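## Task

Make the FAN and WASH switches the only ones switched on. The console is loose on the table: if it noticeably lifts or tilts and then falls back, that costs points. A switch counts only if it stays in place after the robot lets go.

## Robot and tools

Robot: one UR12e-type six-joint arm carrying a Robotiq 2F-85 parallel gripper. There is a single arm, so every command holds one row for that arm. The scene frame has its origin on the tabletop straight below the arm base, +z up, and +y to the left when looking along +x. The gripper frame: +z runs out along the fingers, y is the direction the pads close along, and +x points toward a flat block about 9 cm off the last joint's axis, which turns with the hand. end_effector_position is the point midway between the pads when they are shut. The closed fingertips reach about 19 mm past it (6 mm when open), and closing pushes the tips about 13 mm farther out, so leave clearance above surfaces.

The row. Every motion uses a row of 9 numbers, each in [-1, 1], in this order: dx, dy, dz, rx, ry, rz, position, force_limit, speed. The first six are an offset, not a pose. They are expressed in the gripper's own axes and measured from the gripper pose printed in the most recent result that showed it. Before any such result exists in the scene, and for a second or later call within one reply, they count from wherever the hand is when the action begins. Scale: 1.0 equals 0.6 m for dx, dy, dz and 180 degrees for the rotation; rx, ry, rz form one rotation vector. All zeros means go back to that reference pose, not stay still. position: +1 fully open (85 mm), about -0.8 pads touching, -1 close until blocked. force_limit: -1 about 20 N, 0 about 128 N, +1 about 235 N per pad on a 40 mm object. speed: -1 about 20 mm/s, 0 about 85, +1 about 150; faster closing squeezes a bit harder. New force_limit or speed only apply after position changes by at least 0.01.

Tools.
execute_actions: actions is a list with at most one item. Empty list: just report state. {"rows": [[9 numbers], ...], "steps": n}: up to 15 rows and up to 15 steps of 1/30 s; each row lasts one step, the last row repeats to fill the steps, and every row counts from the same reference pose, not from the prior row. {"steps": n} alone waits up to 300 steps, counted from the previous result, reply time included. Optional pictures true/false.
move: target is one row as above (same offset rules). The hand follows a straight path to it over 0.5 to 10 s, not avoiding obstacles and possibly overshooting the speed. speed in m/s, 0.002 to 0.5, default 0.25; turning limited to twice that in rad/s. stop_force in N, 13 to 80, optional, allowed after 0.2 s of scene time: the path halts when the wrist sensor senses that much added resistance along the line to the target for 2 steps, then backs off 2 steps and holds. Use it only on non-turning moves, and with a very slow speed if aiming beyond the contact. Omit it when pulling away from something being pressed. Finger numbers are sent at the start.
wait: seconds 0 to 10, sends nothing new.
zoom_image: camera (cam_head_left, cam_head_right, cam_high, cam_low, cam_wrist) and region [x0, y0, x1, y1] in pixels of that 504x504 image, max 504x504, origin top-left.
read_manual: section "licences" only; moves nothing.
finished_scene: scene number 1 or 2; irreversible, then grades that scene and gives the next task.

Motion limits. Each step the commanded pose is trimmed to within 100 mm and 16 degrees of the measured pose, and position is favoured over orientation. Commands lag about 0.17 s. A far target may need several calls; read the pose in the result and send the remainder. Joint ranges and load limits are given (wrist joints 50.2 N m, elbow 139, shoulders 306).

Reading results. The state line gives end_effector_position (m), end_effector_quat_wxyz and velocities in the scene frame; reported position can be off at long reach. "pose unreachable" and HELD mean the clearance check altered or withheld the command at those steps. "Hand target" shows where the controller is heading. object_status: 0 moving, 1 blocked while opening, 2 blocked while closing (a grip), 3 at requested spot or pads met. position_measured is in counts: 3 open, 78 about 60 mm, 130 about 40 mm, 180 about 20 mm, 230 pads touching. Wrist force and torque are in gripper axes, pointing from the surface back into the arm; offset up to about 5.5 N, noise up to 3.4 N, saturating near 100 N; "no reading" is harmless. A move adds a "move:" line: done, off_target, moving, held, fault, or contact (stop_force triggered), plus limits such as paced (clipped) or held, and the distance left to target. MOTOR HOT appears from 70 °C; at 85 °C the brakes engage for a cooldown.

Avoid. The arm is stiff: commanding even slightly past a firm contact without stop_force can trip a fault. Any joint reaching its load limit, or 150 N on any part, stops the arm for 10 s and drops the rest of the call. Press switches gently and slowly so the unfixed console does not rise, tilt or slam back; never push anything off the table; make sure each switch stays set with the gripper clear of it before finishing.

Each tool is called after "Emit:" as name(argument=value, ...), one argument or row to a line, values as JSON.

## Session

Emit:
execute_actions(
  actions=[],
)

Scene clock: 0.00 s of 8100.00 s.
end_effector_position=(+0.2644, -0.2557, +0.1081) position_measured=3 object_status=3 end_effector_quat_wxyz=(-0.227, -0.067, +0.931, -0.277) end_effector_velocity=(+0.000, -0.000, +0.000) end_effector_angular_velocity=(-0.001, -0.002, -0.001)
Joint positions: [-0.683 -1.326  2.753 -3.077 -2.29  -0.89 ]
Joint velocities: [ 0.    -0.001 -0.    -0.001  0.     0.001]
Wrist force (N, on the end effector, along its own x y z axes, offset not removed): no reading
Wrist torque (N m, same axes, about the end effector's origin, offset not removed): no reading
Hand target: +0.264, -0.256, +0.108; -0.227, -0.067, +0.931, -0.277

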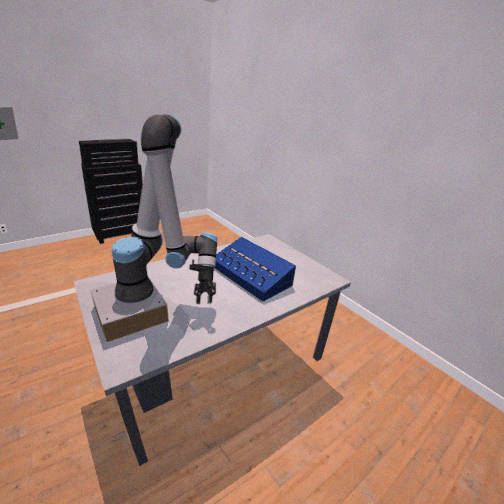

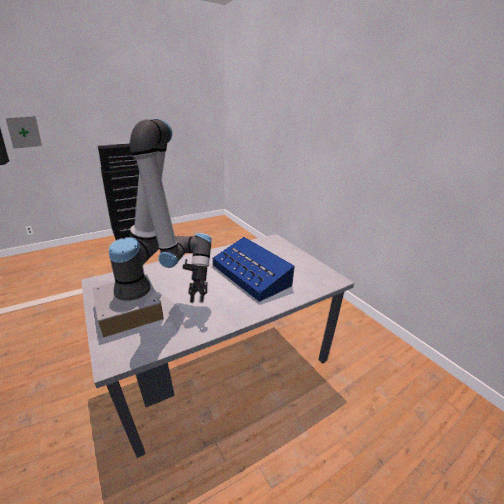

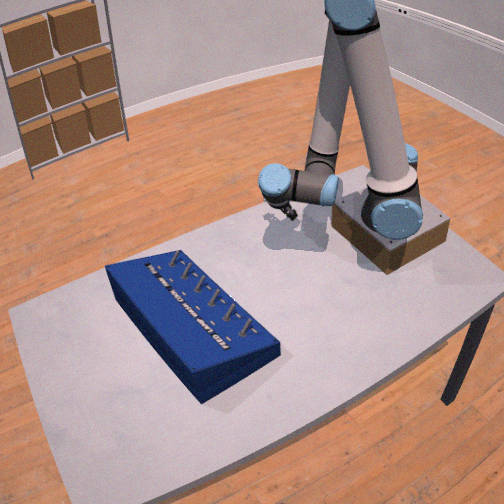

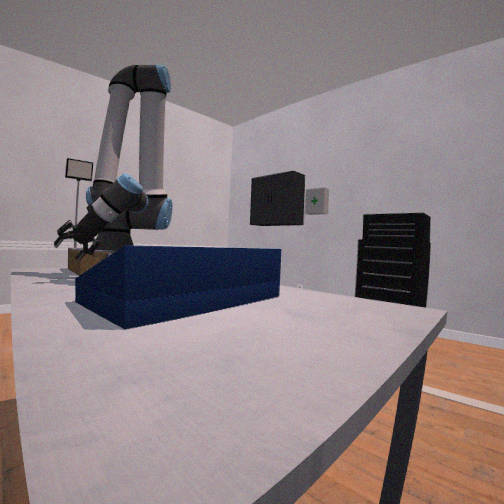

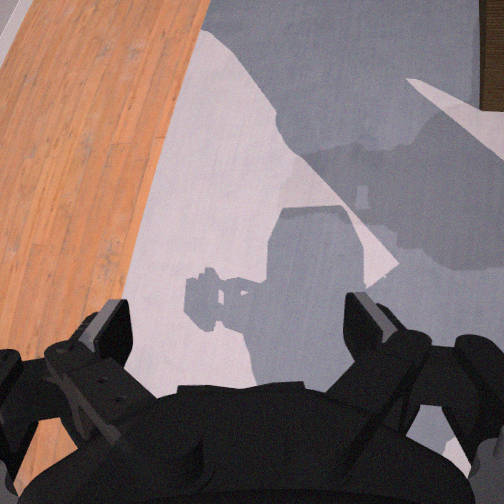

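Emit:
zoom_image(
  camera="cam_high",
  region=[100, 230, 300, 410],
)

Emit:
zoom_image(
  camera="cam_head_right",
  region=[200, 230, 300, 310],
)

Region (100, 230, 300, 410) of cam_high's 504x504 image, scaled by 2.520, with more detail than that image has; it fills the top 454 rows of this view, and the rest is white.

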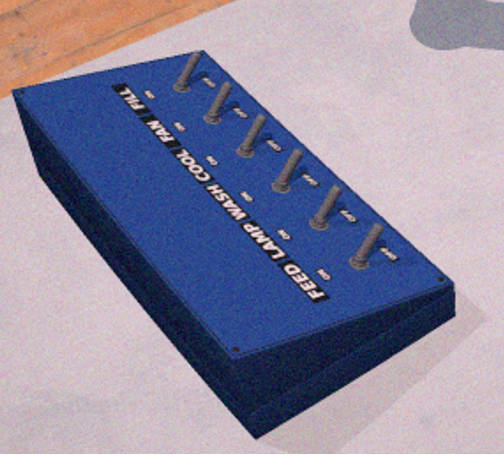

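Region (200, 230, 300, 310) of cam_head_right's 504x504 image, scaled by 5.040, with more detail than that image has; it fills the top 403 rows of this view, and the rest is white.

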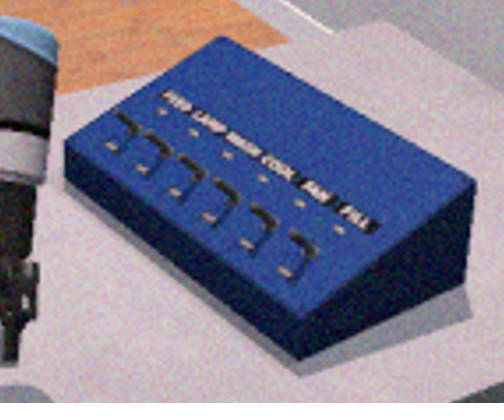

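Emit:
move(
  target=[-0.124,0.023,-0.746,-0.181,-0.148,0.044,-1,0,0],
)

Emit:
move(
  target=[0,0,0,0,0,0.99,-1,0,0],
  speed=0.5,
)

Scene clock: 26.53 s of 8100.00 s.
end_effector_position=(+0.4992, -0.0004, +0.3995) position_measured=232 object_status=3 end_effector_quat_wxyz=(+0.001, +0.001, +1.000, +0.000) end_effector_velocity=(+0.001, +0.001, +0.002) end_effector_angular_velocity=(+0.002, -0.002, -0.002)
Joint positions: [-0.341 -1.896  2.205 -1.875 -1.559 -0.37 ]
Joint velocities: [ 0.001  0.    -0.003  0.001  0.003  0.003]
Wrist force (N, on the end effector, along its own x y z axes, offset not removed): [-6.7 2.2 -0.8]
Wrist torque (N m, same axes, about the end effector's origin, offset not removed): [0.60 1.16 -0.15]
Hand target: +0.499, -0.000, +0.400; +0.001, +0.001, +1.000, +0.000
Off the commanded pose: 0.001 m, 0 deg.
After step 90, 21.13 s passed at rest.
move: done

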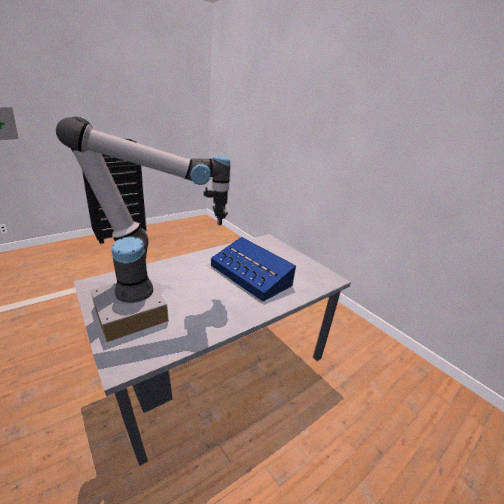

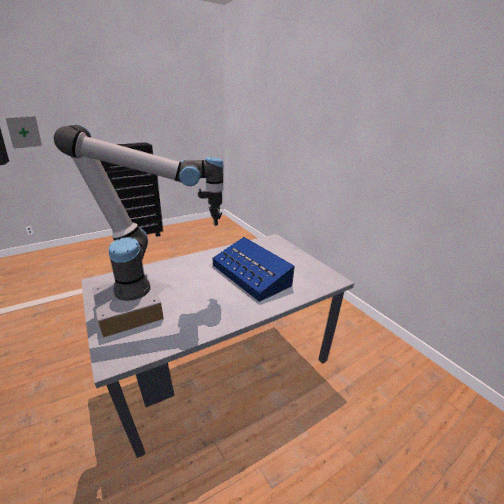

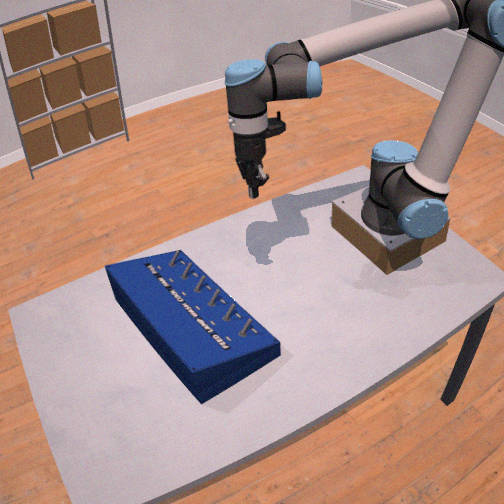

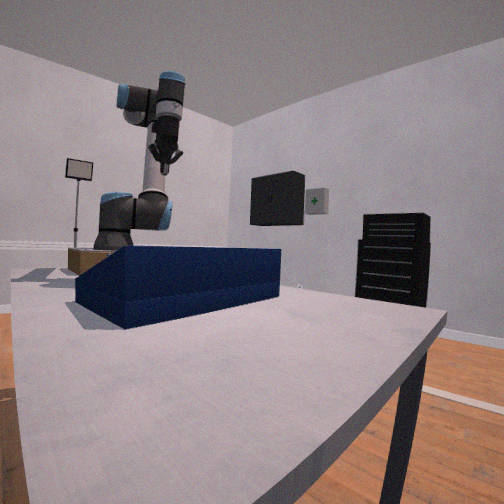

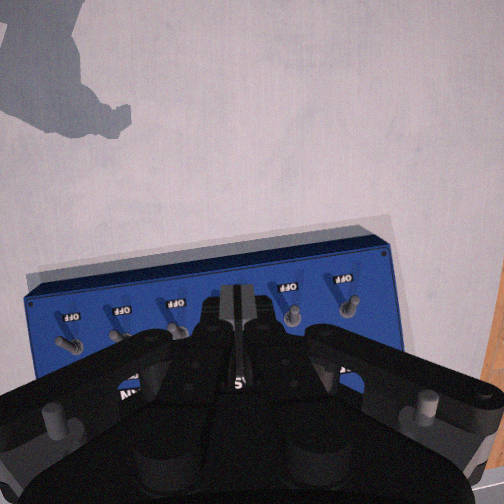

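Scene clock: 30.30 s of 8100.00 s.
end_effector_position=(+0.4992, -0.0004, +0.3995) position_measured=232 object_status=3 end_effector_quat_wxyz=(-0.000, +1.000, +0.015, +0.001) end_effector_velocity=(+0.000, +0.000, -0.000) end_effector_angular_velocity=(-0.003, +0.002, -0.009)
Joint positions: [-0.341 -1.896  2.205 -1.875 -1.559  2.739]
Joint velocities: [ 0.002  0.001 -0.001 -0.    -0.003  0.011]
Wrist force (N, on the end effector, along its own x y z axes, offset not removed): [5.3 0.7 1.0]
Wrist torque (N m, same axes, about the end effector's origin, offset not removed): [0.17 -1.08 -0.15]
Hand target: +0.499, -0.000, +0.400; -0.000, +1.000, +0.015, +0.001
Off the commanded pose: 0.000 m, 0 deg.
move: done

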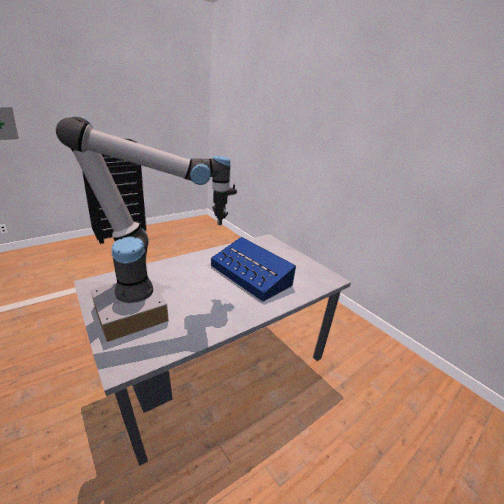

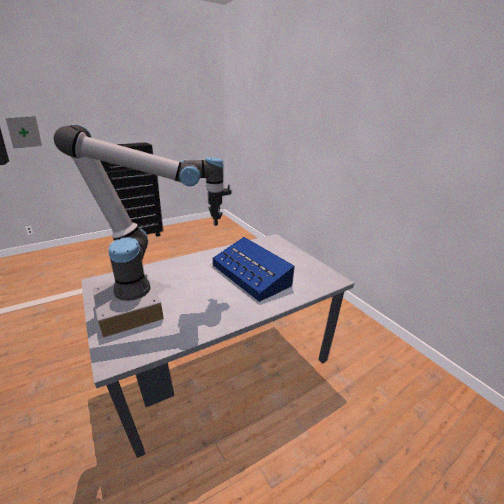

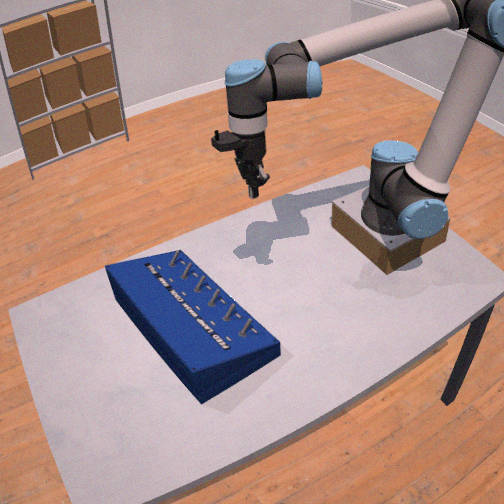

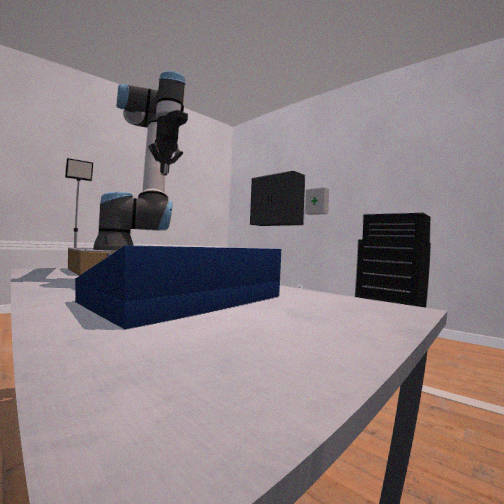

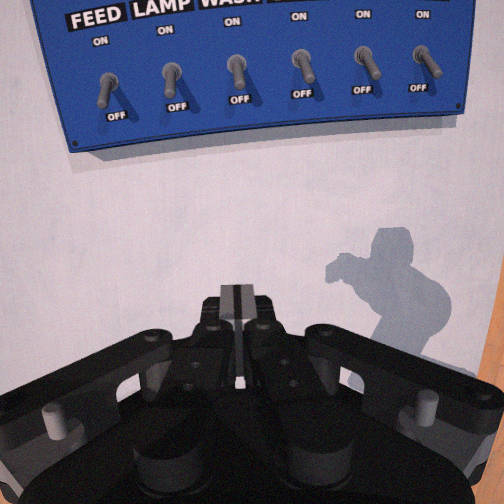

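Emit:
move(
  target=[0.13,0,0.36,0,0,-0.033,-1,0,0],
)

Scene clock: 38.93 s of 8100.00 s.
end_effector_position=(+0.5773, +0.0022, +0.1841) position_measured=232 object_status=3 end_effector_quat_wxyz=(-0.000, +0.998, +0.067, +0.001) end_effector_velocity=(+0.001, -0.000, -0.001) end_effector_angular_velocity=(+0.000, -0.000, +0.000)
Joint positions: [-0.28  -1.5    2.326 -2.392 -1.558  2.696]
Joint velocities: [-0.     0.003 -0.001 -0.003  0.    -0.   ]
Wrist force (N, on the end effector, along its own x y z axes, offset not removed): [-1.8 0.8 -1.7]
Wrist torque (N m, same axes, about the end effector's origin, offset not removed): [0.42 0.34 -0.05]
Hand target: +0.577, +0.002, +0.184; -0.000, +0.998, +0.067, +0.001
Off the commanded pose: 0.001 m, 0 deg.
After step 90, 4.07 s passed at rest.
move: done

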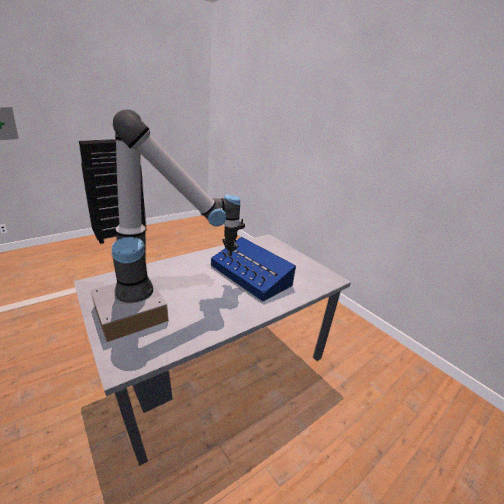

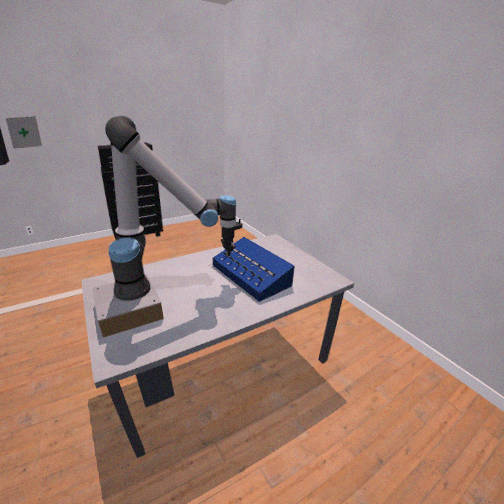

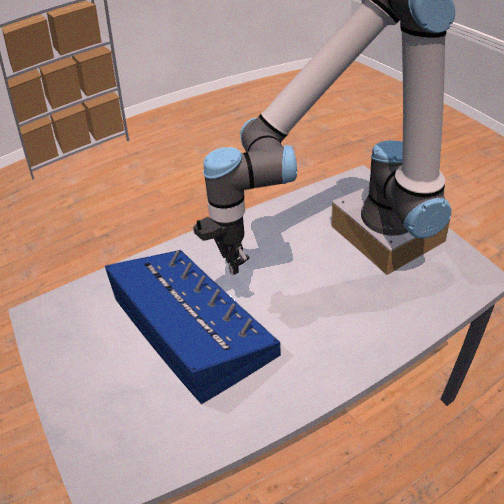

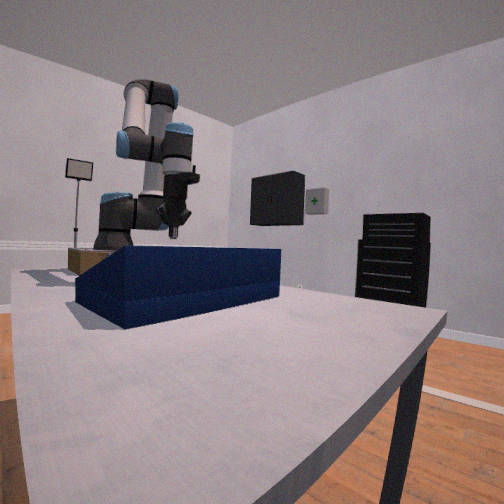

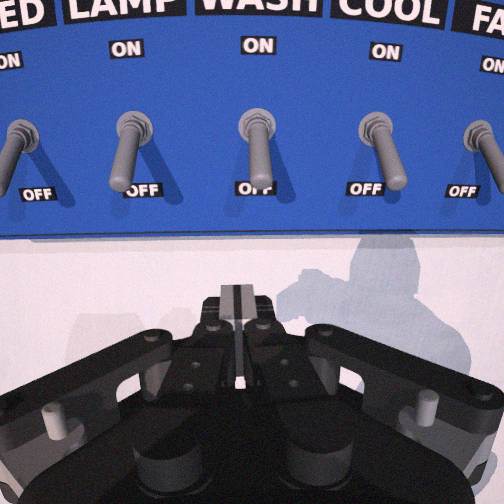

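Emit:
move(
  target=[0,0.021,0.1,0,0,0,-1,0,0],
  speed=0.1,
)

Emit:
zoom_image(
  camera="cam_high",
  region=[140, 220, 290, 350],
)

Scene clock: 45.73 s of 8100.00 s.
end_effector_position=(+0.5791, -0.0101, +0.1244) position_measured=232 object_status=3 end_effector_quat_wxyz=(-0.000, +0.998, +0.067, +0.001) end_effector_velocity=(+0.000, -0.001, -0.002) end_effector_angular_velocity=(-0.000, -0.001, -0.000)
Joint positions: [-0.299 -1.391  2.361 -2.536 -1.558  2.677]
Joint velocities: [-0.001  0.004  0.001 -0.006 -0.    -0.   ]
Wrist force (N, on the end effector, along its own x y z axes, offset not removed): [-0.3 4.3 -0.8]
Wrist torque (N m, same axes, about the end effector's origin, offset not removed): [0.94 0.23 0.03]
Hand target: +0.579, -0.010, +0.124; -0.000, +0.998, +0.067, +0.001
Off the commanded pose: 0.000 m, 0 deg.
After step 90, 2.73 s passed at rest.
move: done

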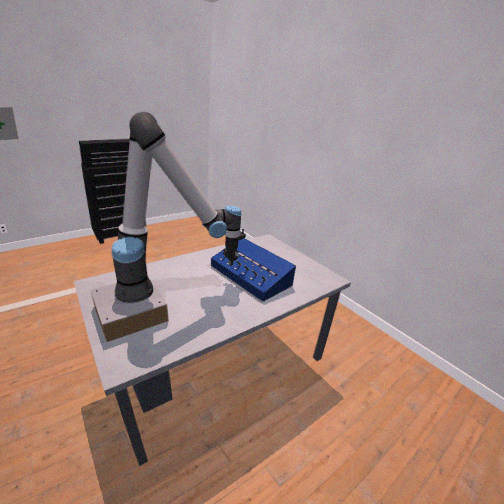

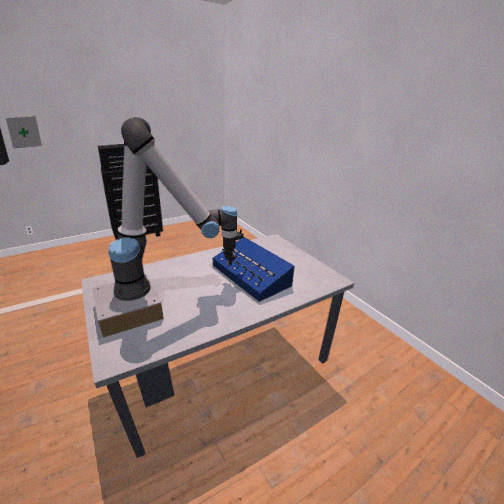

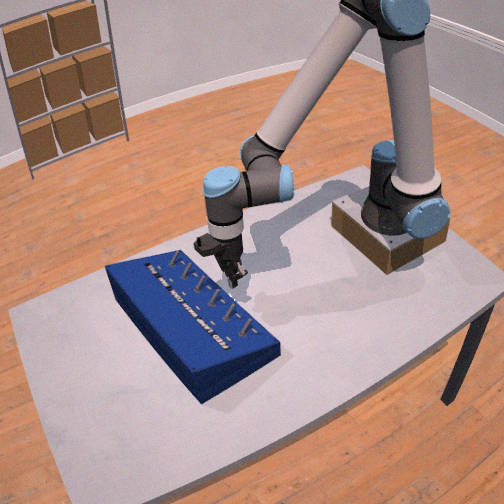

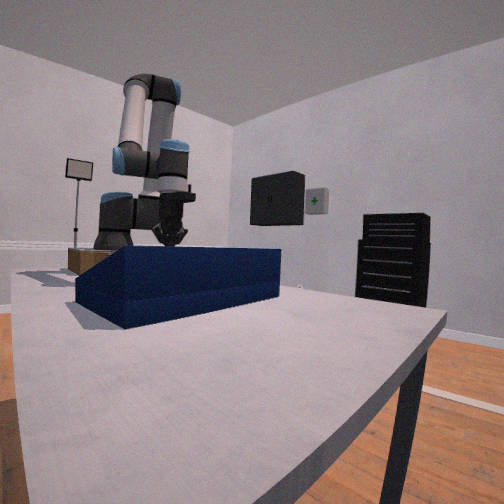

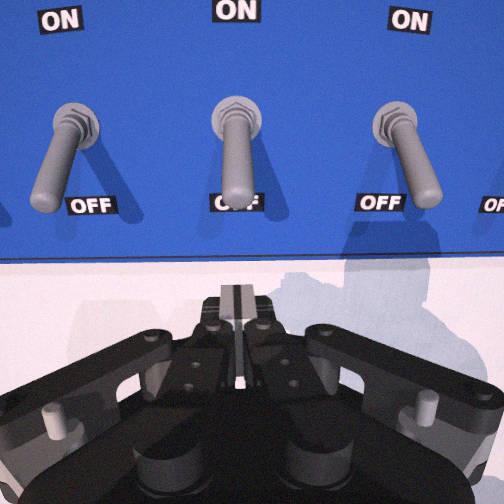

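Region (140, 220, 290, 350) of cam_high's 504x504 image, scaled by 3.360, with more detail than that image has; it fills the top 437 rows of this view, and the rest is white.

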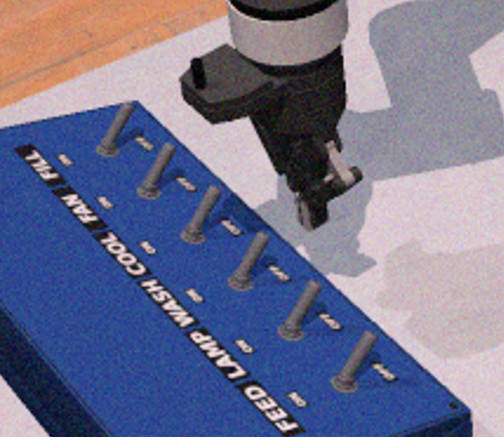

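Emit:
move(
  target=[0.033,0,0.025,0,0,0,-1,0,0],
  speed=0.05,
)

Emit:
move(
  target=[0.06,0,-0.005,0,0,0,-1,0,0],
  speed=0.015,
  stop_force=25,
)

Scene clock: 52.53 s of 8100.00 s.
end_effector_position=(+0.5986, -0.0075, +0.1096) position_measured=232 object_status=3 end_effector_quat_wxyz=(-0.000, +0.998, +0.067, +0.001) end_effector_velocity=(+0.001, +0.002, -0.001) end_effector_angular_velocity=(+0.001, -0.000, +0.002)
Joint positions: [-0.283 -1.337  2.332 -2.562 -1.558  2.693]
Joint velocities: [ 0.003  0.003 -0.002 -0.002  0.001  0.001]
Wrist force (N, on the end effector, along its own x y z axes, offset not removed): [-1.0 -3.6 -1.4]
Wrist torque (N m, same axes, about the end effector's origin, offset not removed): [-0.56 0.22 0.09]
Hand target: +0.599, -0.007, +0.110; -0.000, +0.998, +0.067, +0.001
Off the commanded pose: 0.000 m, 0 deg.
After step 90, 2.90 s passed at rest.
move: done

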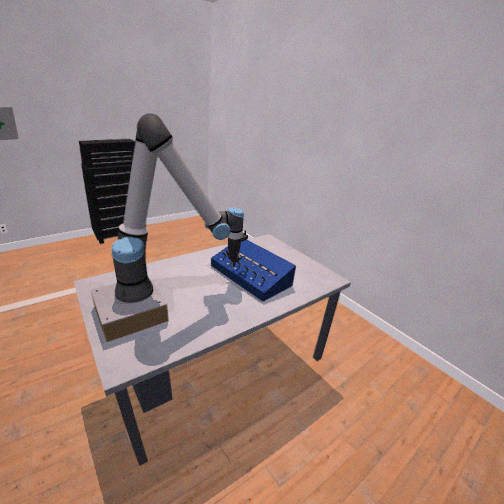

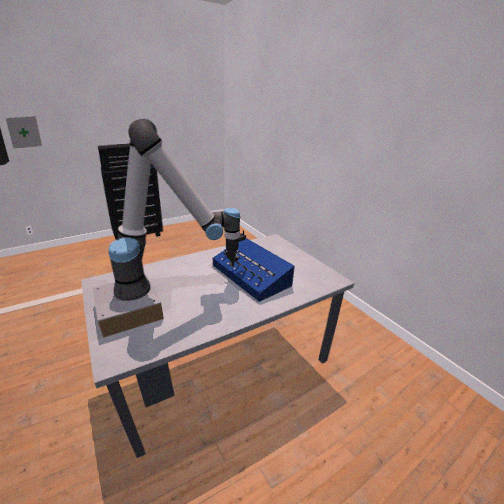

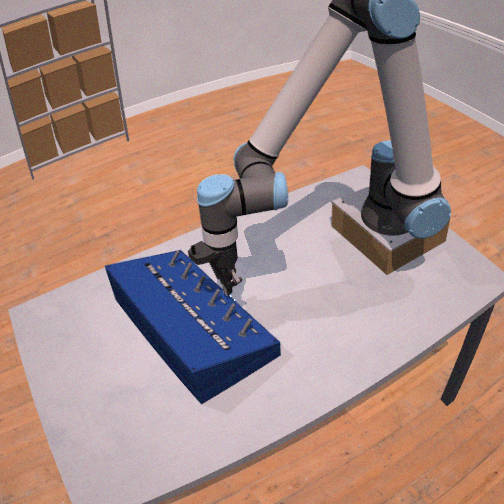

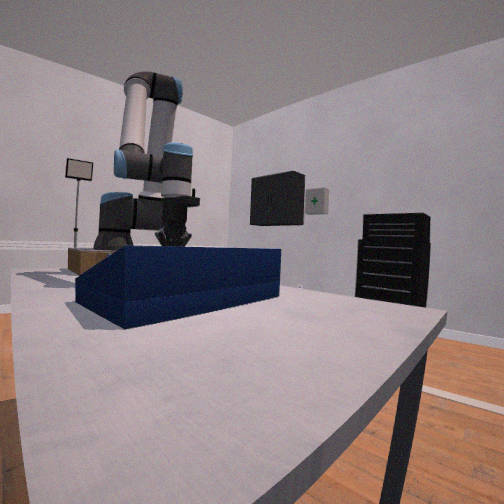

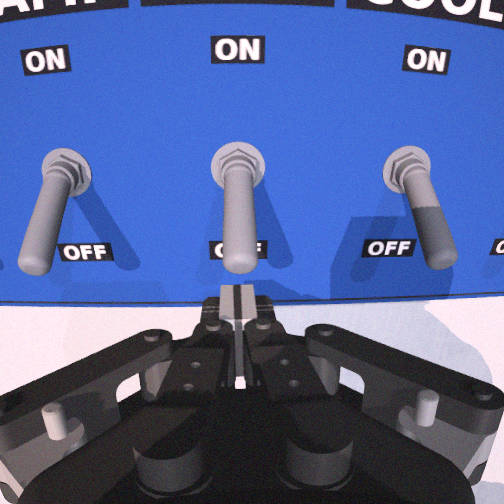

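Scene clock: 55.20 s of 8100.00 s.
end_effector_position=(+0.6341, -0.0027, +0.1127) position_measured=232 object_status=3 end_effector_quat_wxyz=(-0.000, +0.998, +0.067, +0.001) end_effector_velocity=(+0.002, +0.000, +0.001) end_effector_angular_velocity=(+0.000, -0.002, +0.001)
Joint positions: [-0.258 -1.297  2.264 -2.533 -1.558  2.719]
Joint velocities: [ 0.001  0.001 -0.004  0.001  0.001  0.   ]
Wrist force (N, on the end effector, along its own x y z axes, offset not removed): [-3.4 -0.7 -0.7]
Wrist torque (N m, same axes, about the end effector's origin, offset not removed): [0.30 0.47 -0.25]
Hand target: +0.634, -0.003, +0.113; -0.000, +0.998, +0.067, +0.001
Off the commanded pose: 0.000 m, 0 deg.
move: done

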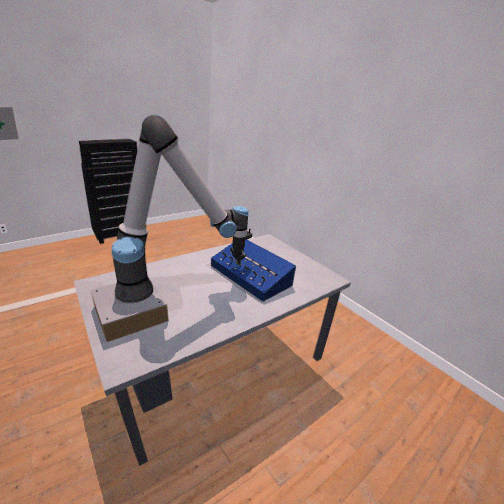

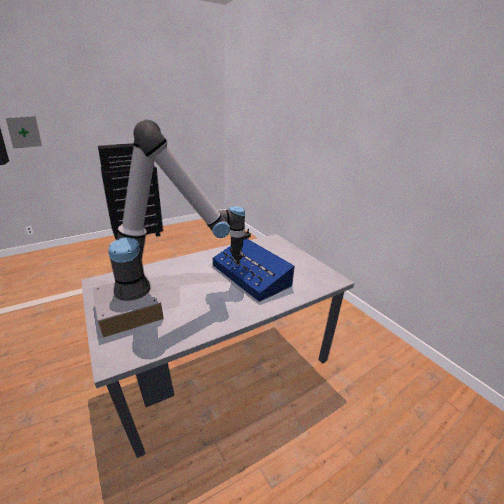

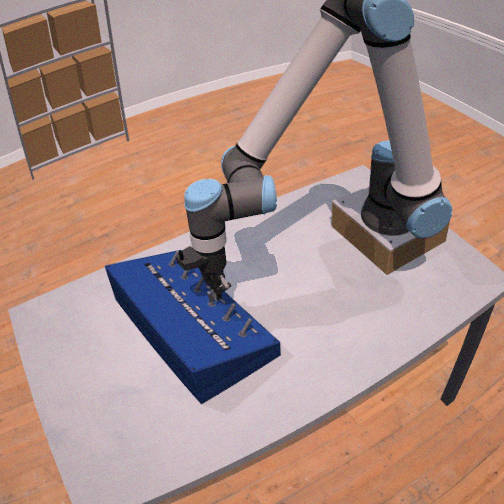

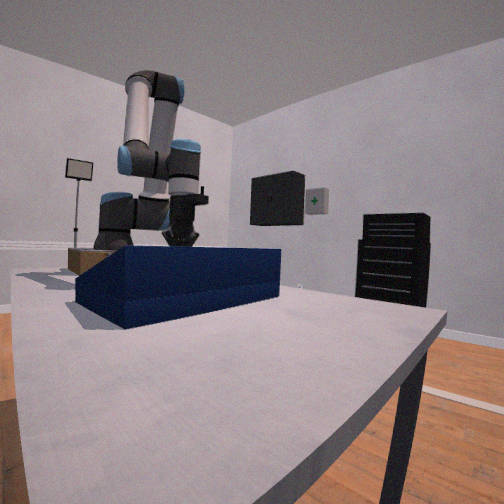

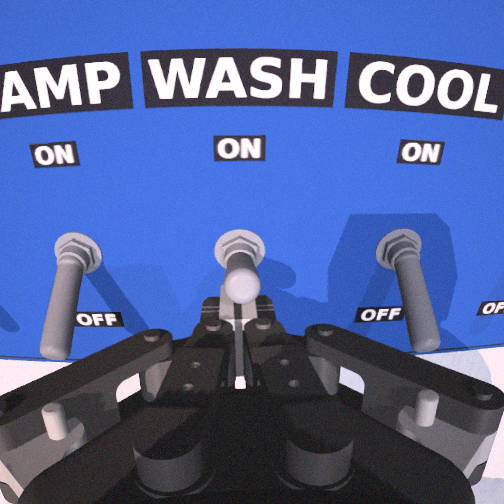

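Emit:
move(
  target=[-0.075,0,0.005,0,0,0,-1,0,0],
  speed=0.08,
)

Emit:
move(
  target=[0,0.233,0,0,0,0,-1,0,0],
  speed=0.12,
)

Scene clock: 61.87 s of 8100.00 s.
end_effector_position=(+0.5897, -0.0087, +0.1096) position_measured=232 object_status=3 end_effector_quat_wxyz=(-0.000, +0.998, +0.067, +0.001) end_effector_velocity=(-0.002, -0.001, -0.000) end_effector_angular_velocity=(-0.000, +0.000, -0.003)
Joint positions: [-0.29  -1.348  2.349 -2.567 -1.558  2.686]
Joint velocities: [-0.002 -0.002  0.003 -0.001 -0.     0.   ]
Wrist force (N, on the end effector, along its own x y z axes, offset not removed): [2.2 -1.2 -0.8]
Wrist torque (N m, same axes, about the end effector's origin, offset not removed): [-0.11 -0.50 -0.14]
Hand target: +0.590, -0.009, +0.110; -0.000, +0.998, +0.067, +0.001
Off the commanded pose: 0.000 m, 0 deg.
After step 90, 2.67 s passed at rest.
move: done

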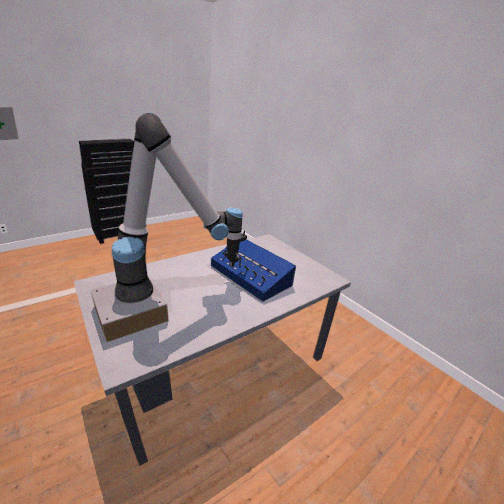

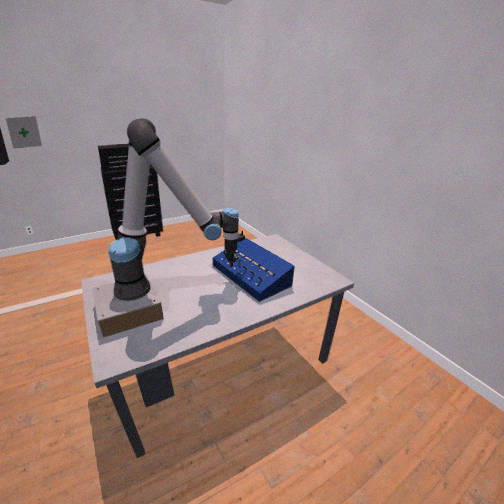

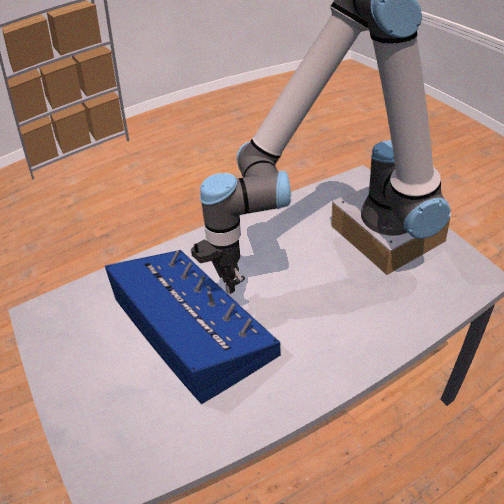

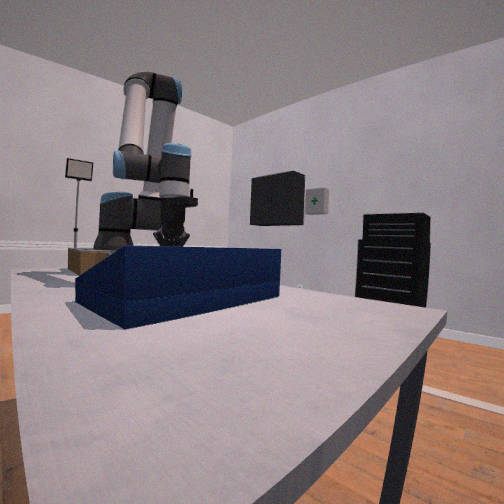

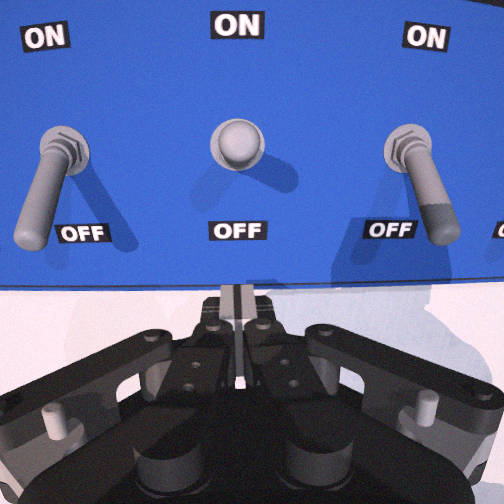

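Scene clock: 63.53 s of 8100.00 s.
end_effector_position=(+0.6084, -0.1469, +0.1095) position_measured=232 object_status=3 end_effector_quat_wxyz=(-0.000, +0.998, +0.067, +0.001) end_effector_velocity=(+0.000, -0.001, -0.000) end_effector_angular_velocity=(-0.000, +0.000, +0.000)
Joint positions: [-0.493 -1.298  2.28  -2.545 -1.56   2.483]
Joint velocities: [-0.001  0.001 -0.001  0.001 -0.    -0.002]
Wrist force (N, on the end effector, along its own x y z axes, offset not removed): [1.7 -1.0 -5.1]
Wrist torque (N m, same axes, about the end effector's origin, offset not removed): [0.04 -0.43 0.01]
Hand target: +0.608, -0.147, +0.109; -0.000, +0.998, +0.067, +0.001
Off the commanded pose: 0.000 m, 0 deg.
move: done

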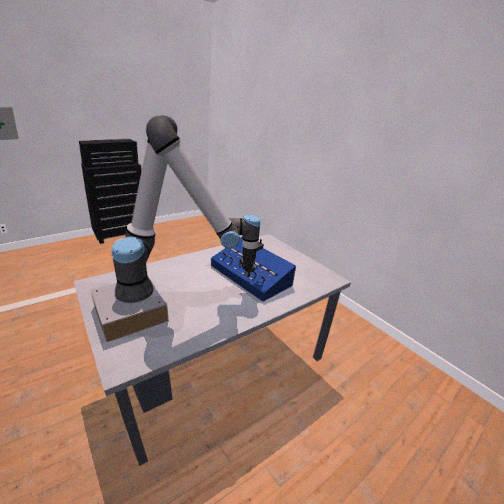

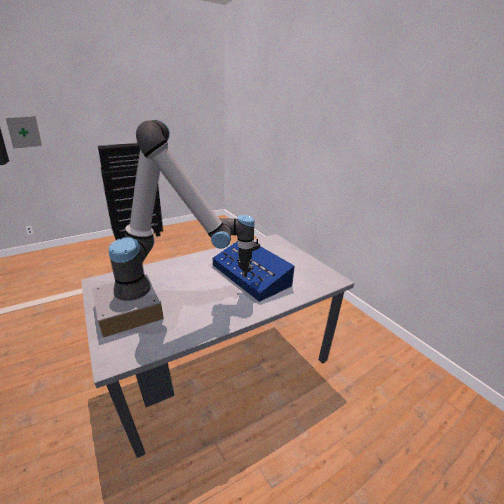

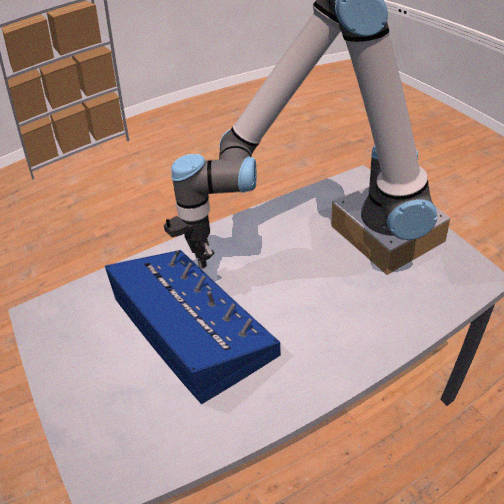

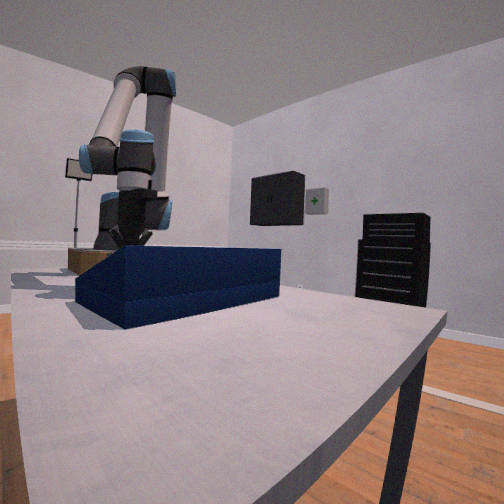

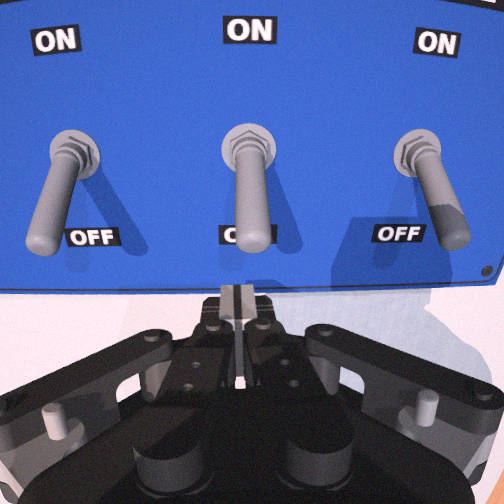

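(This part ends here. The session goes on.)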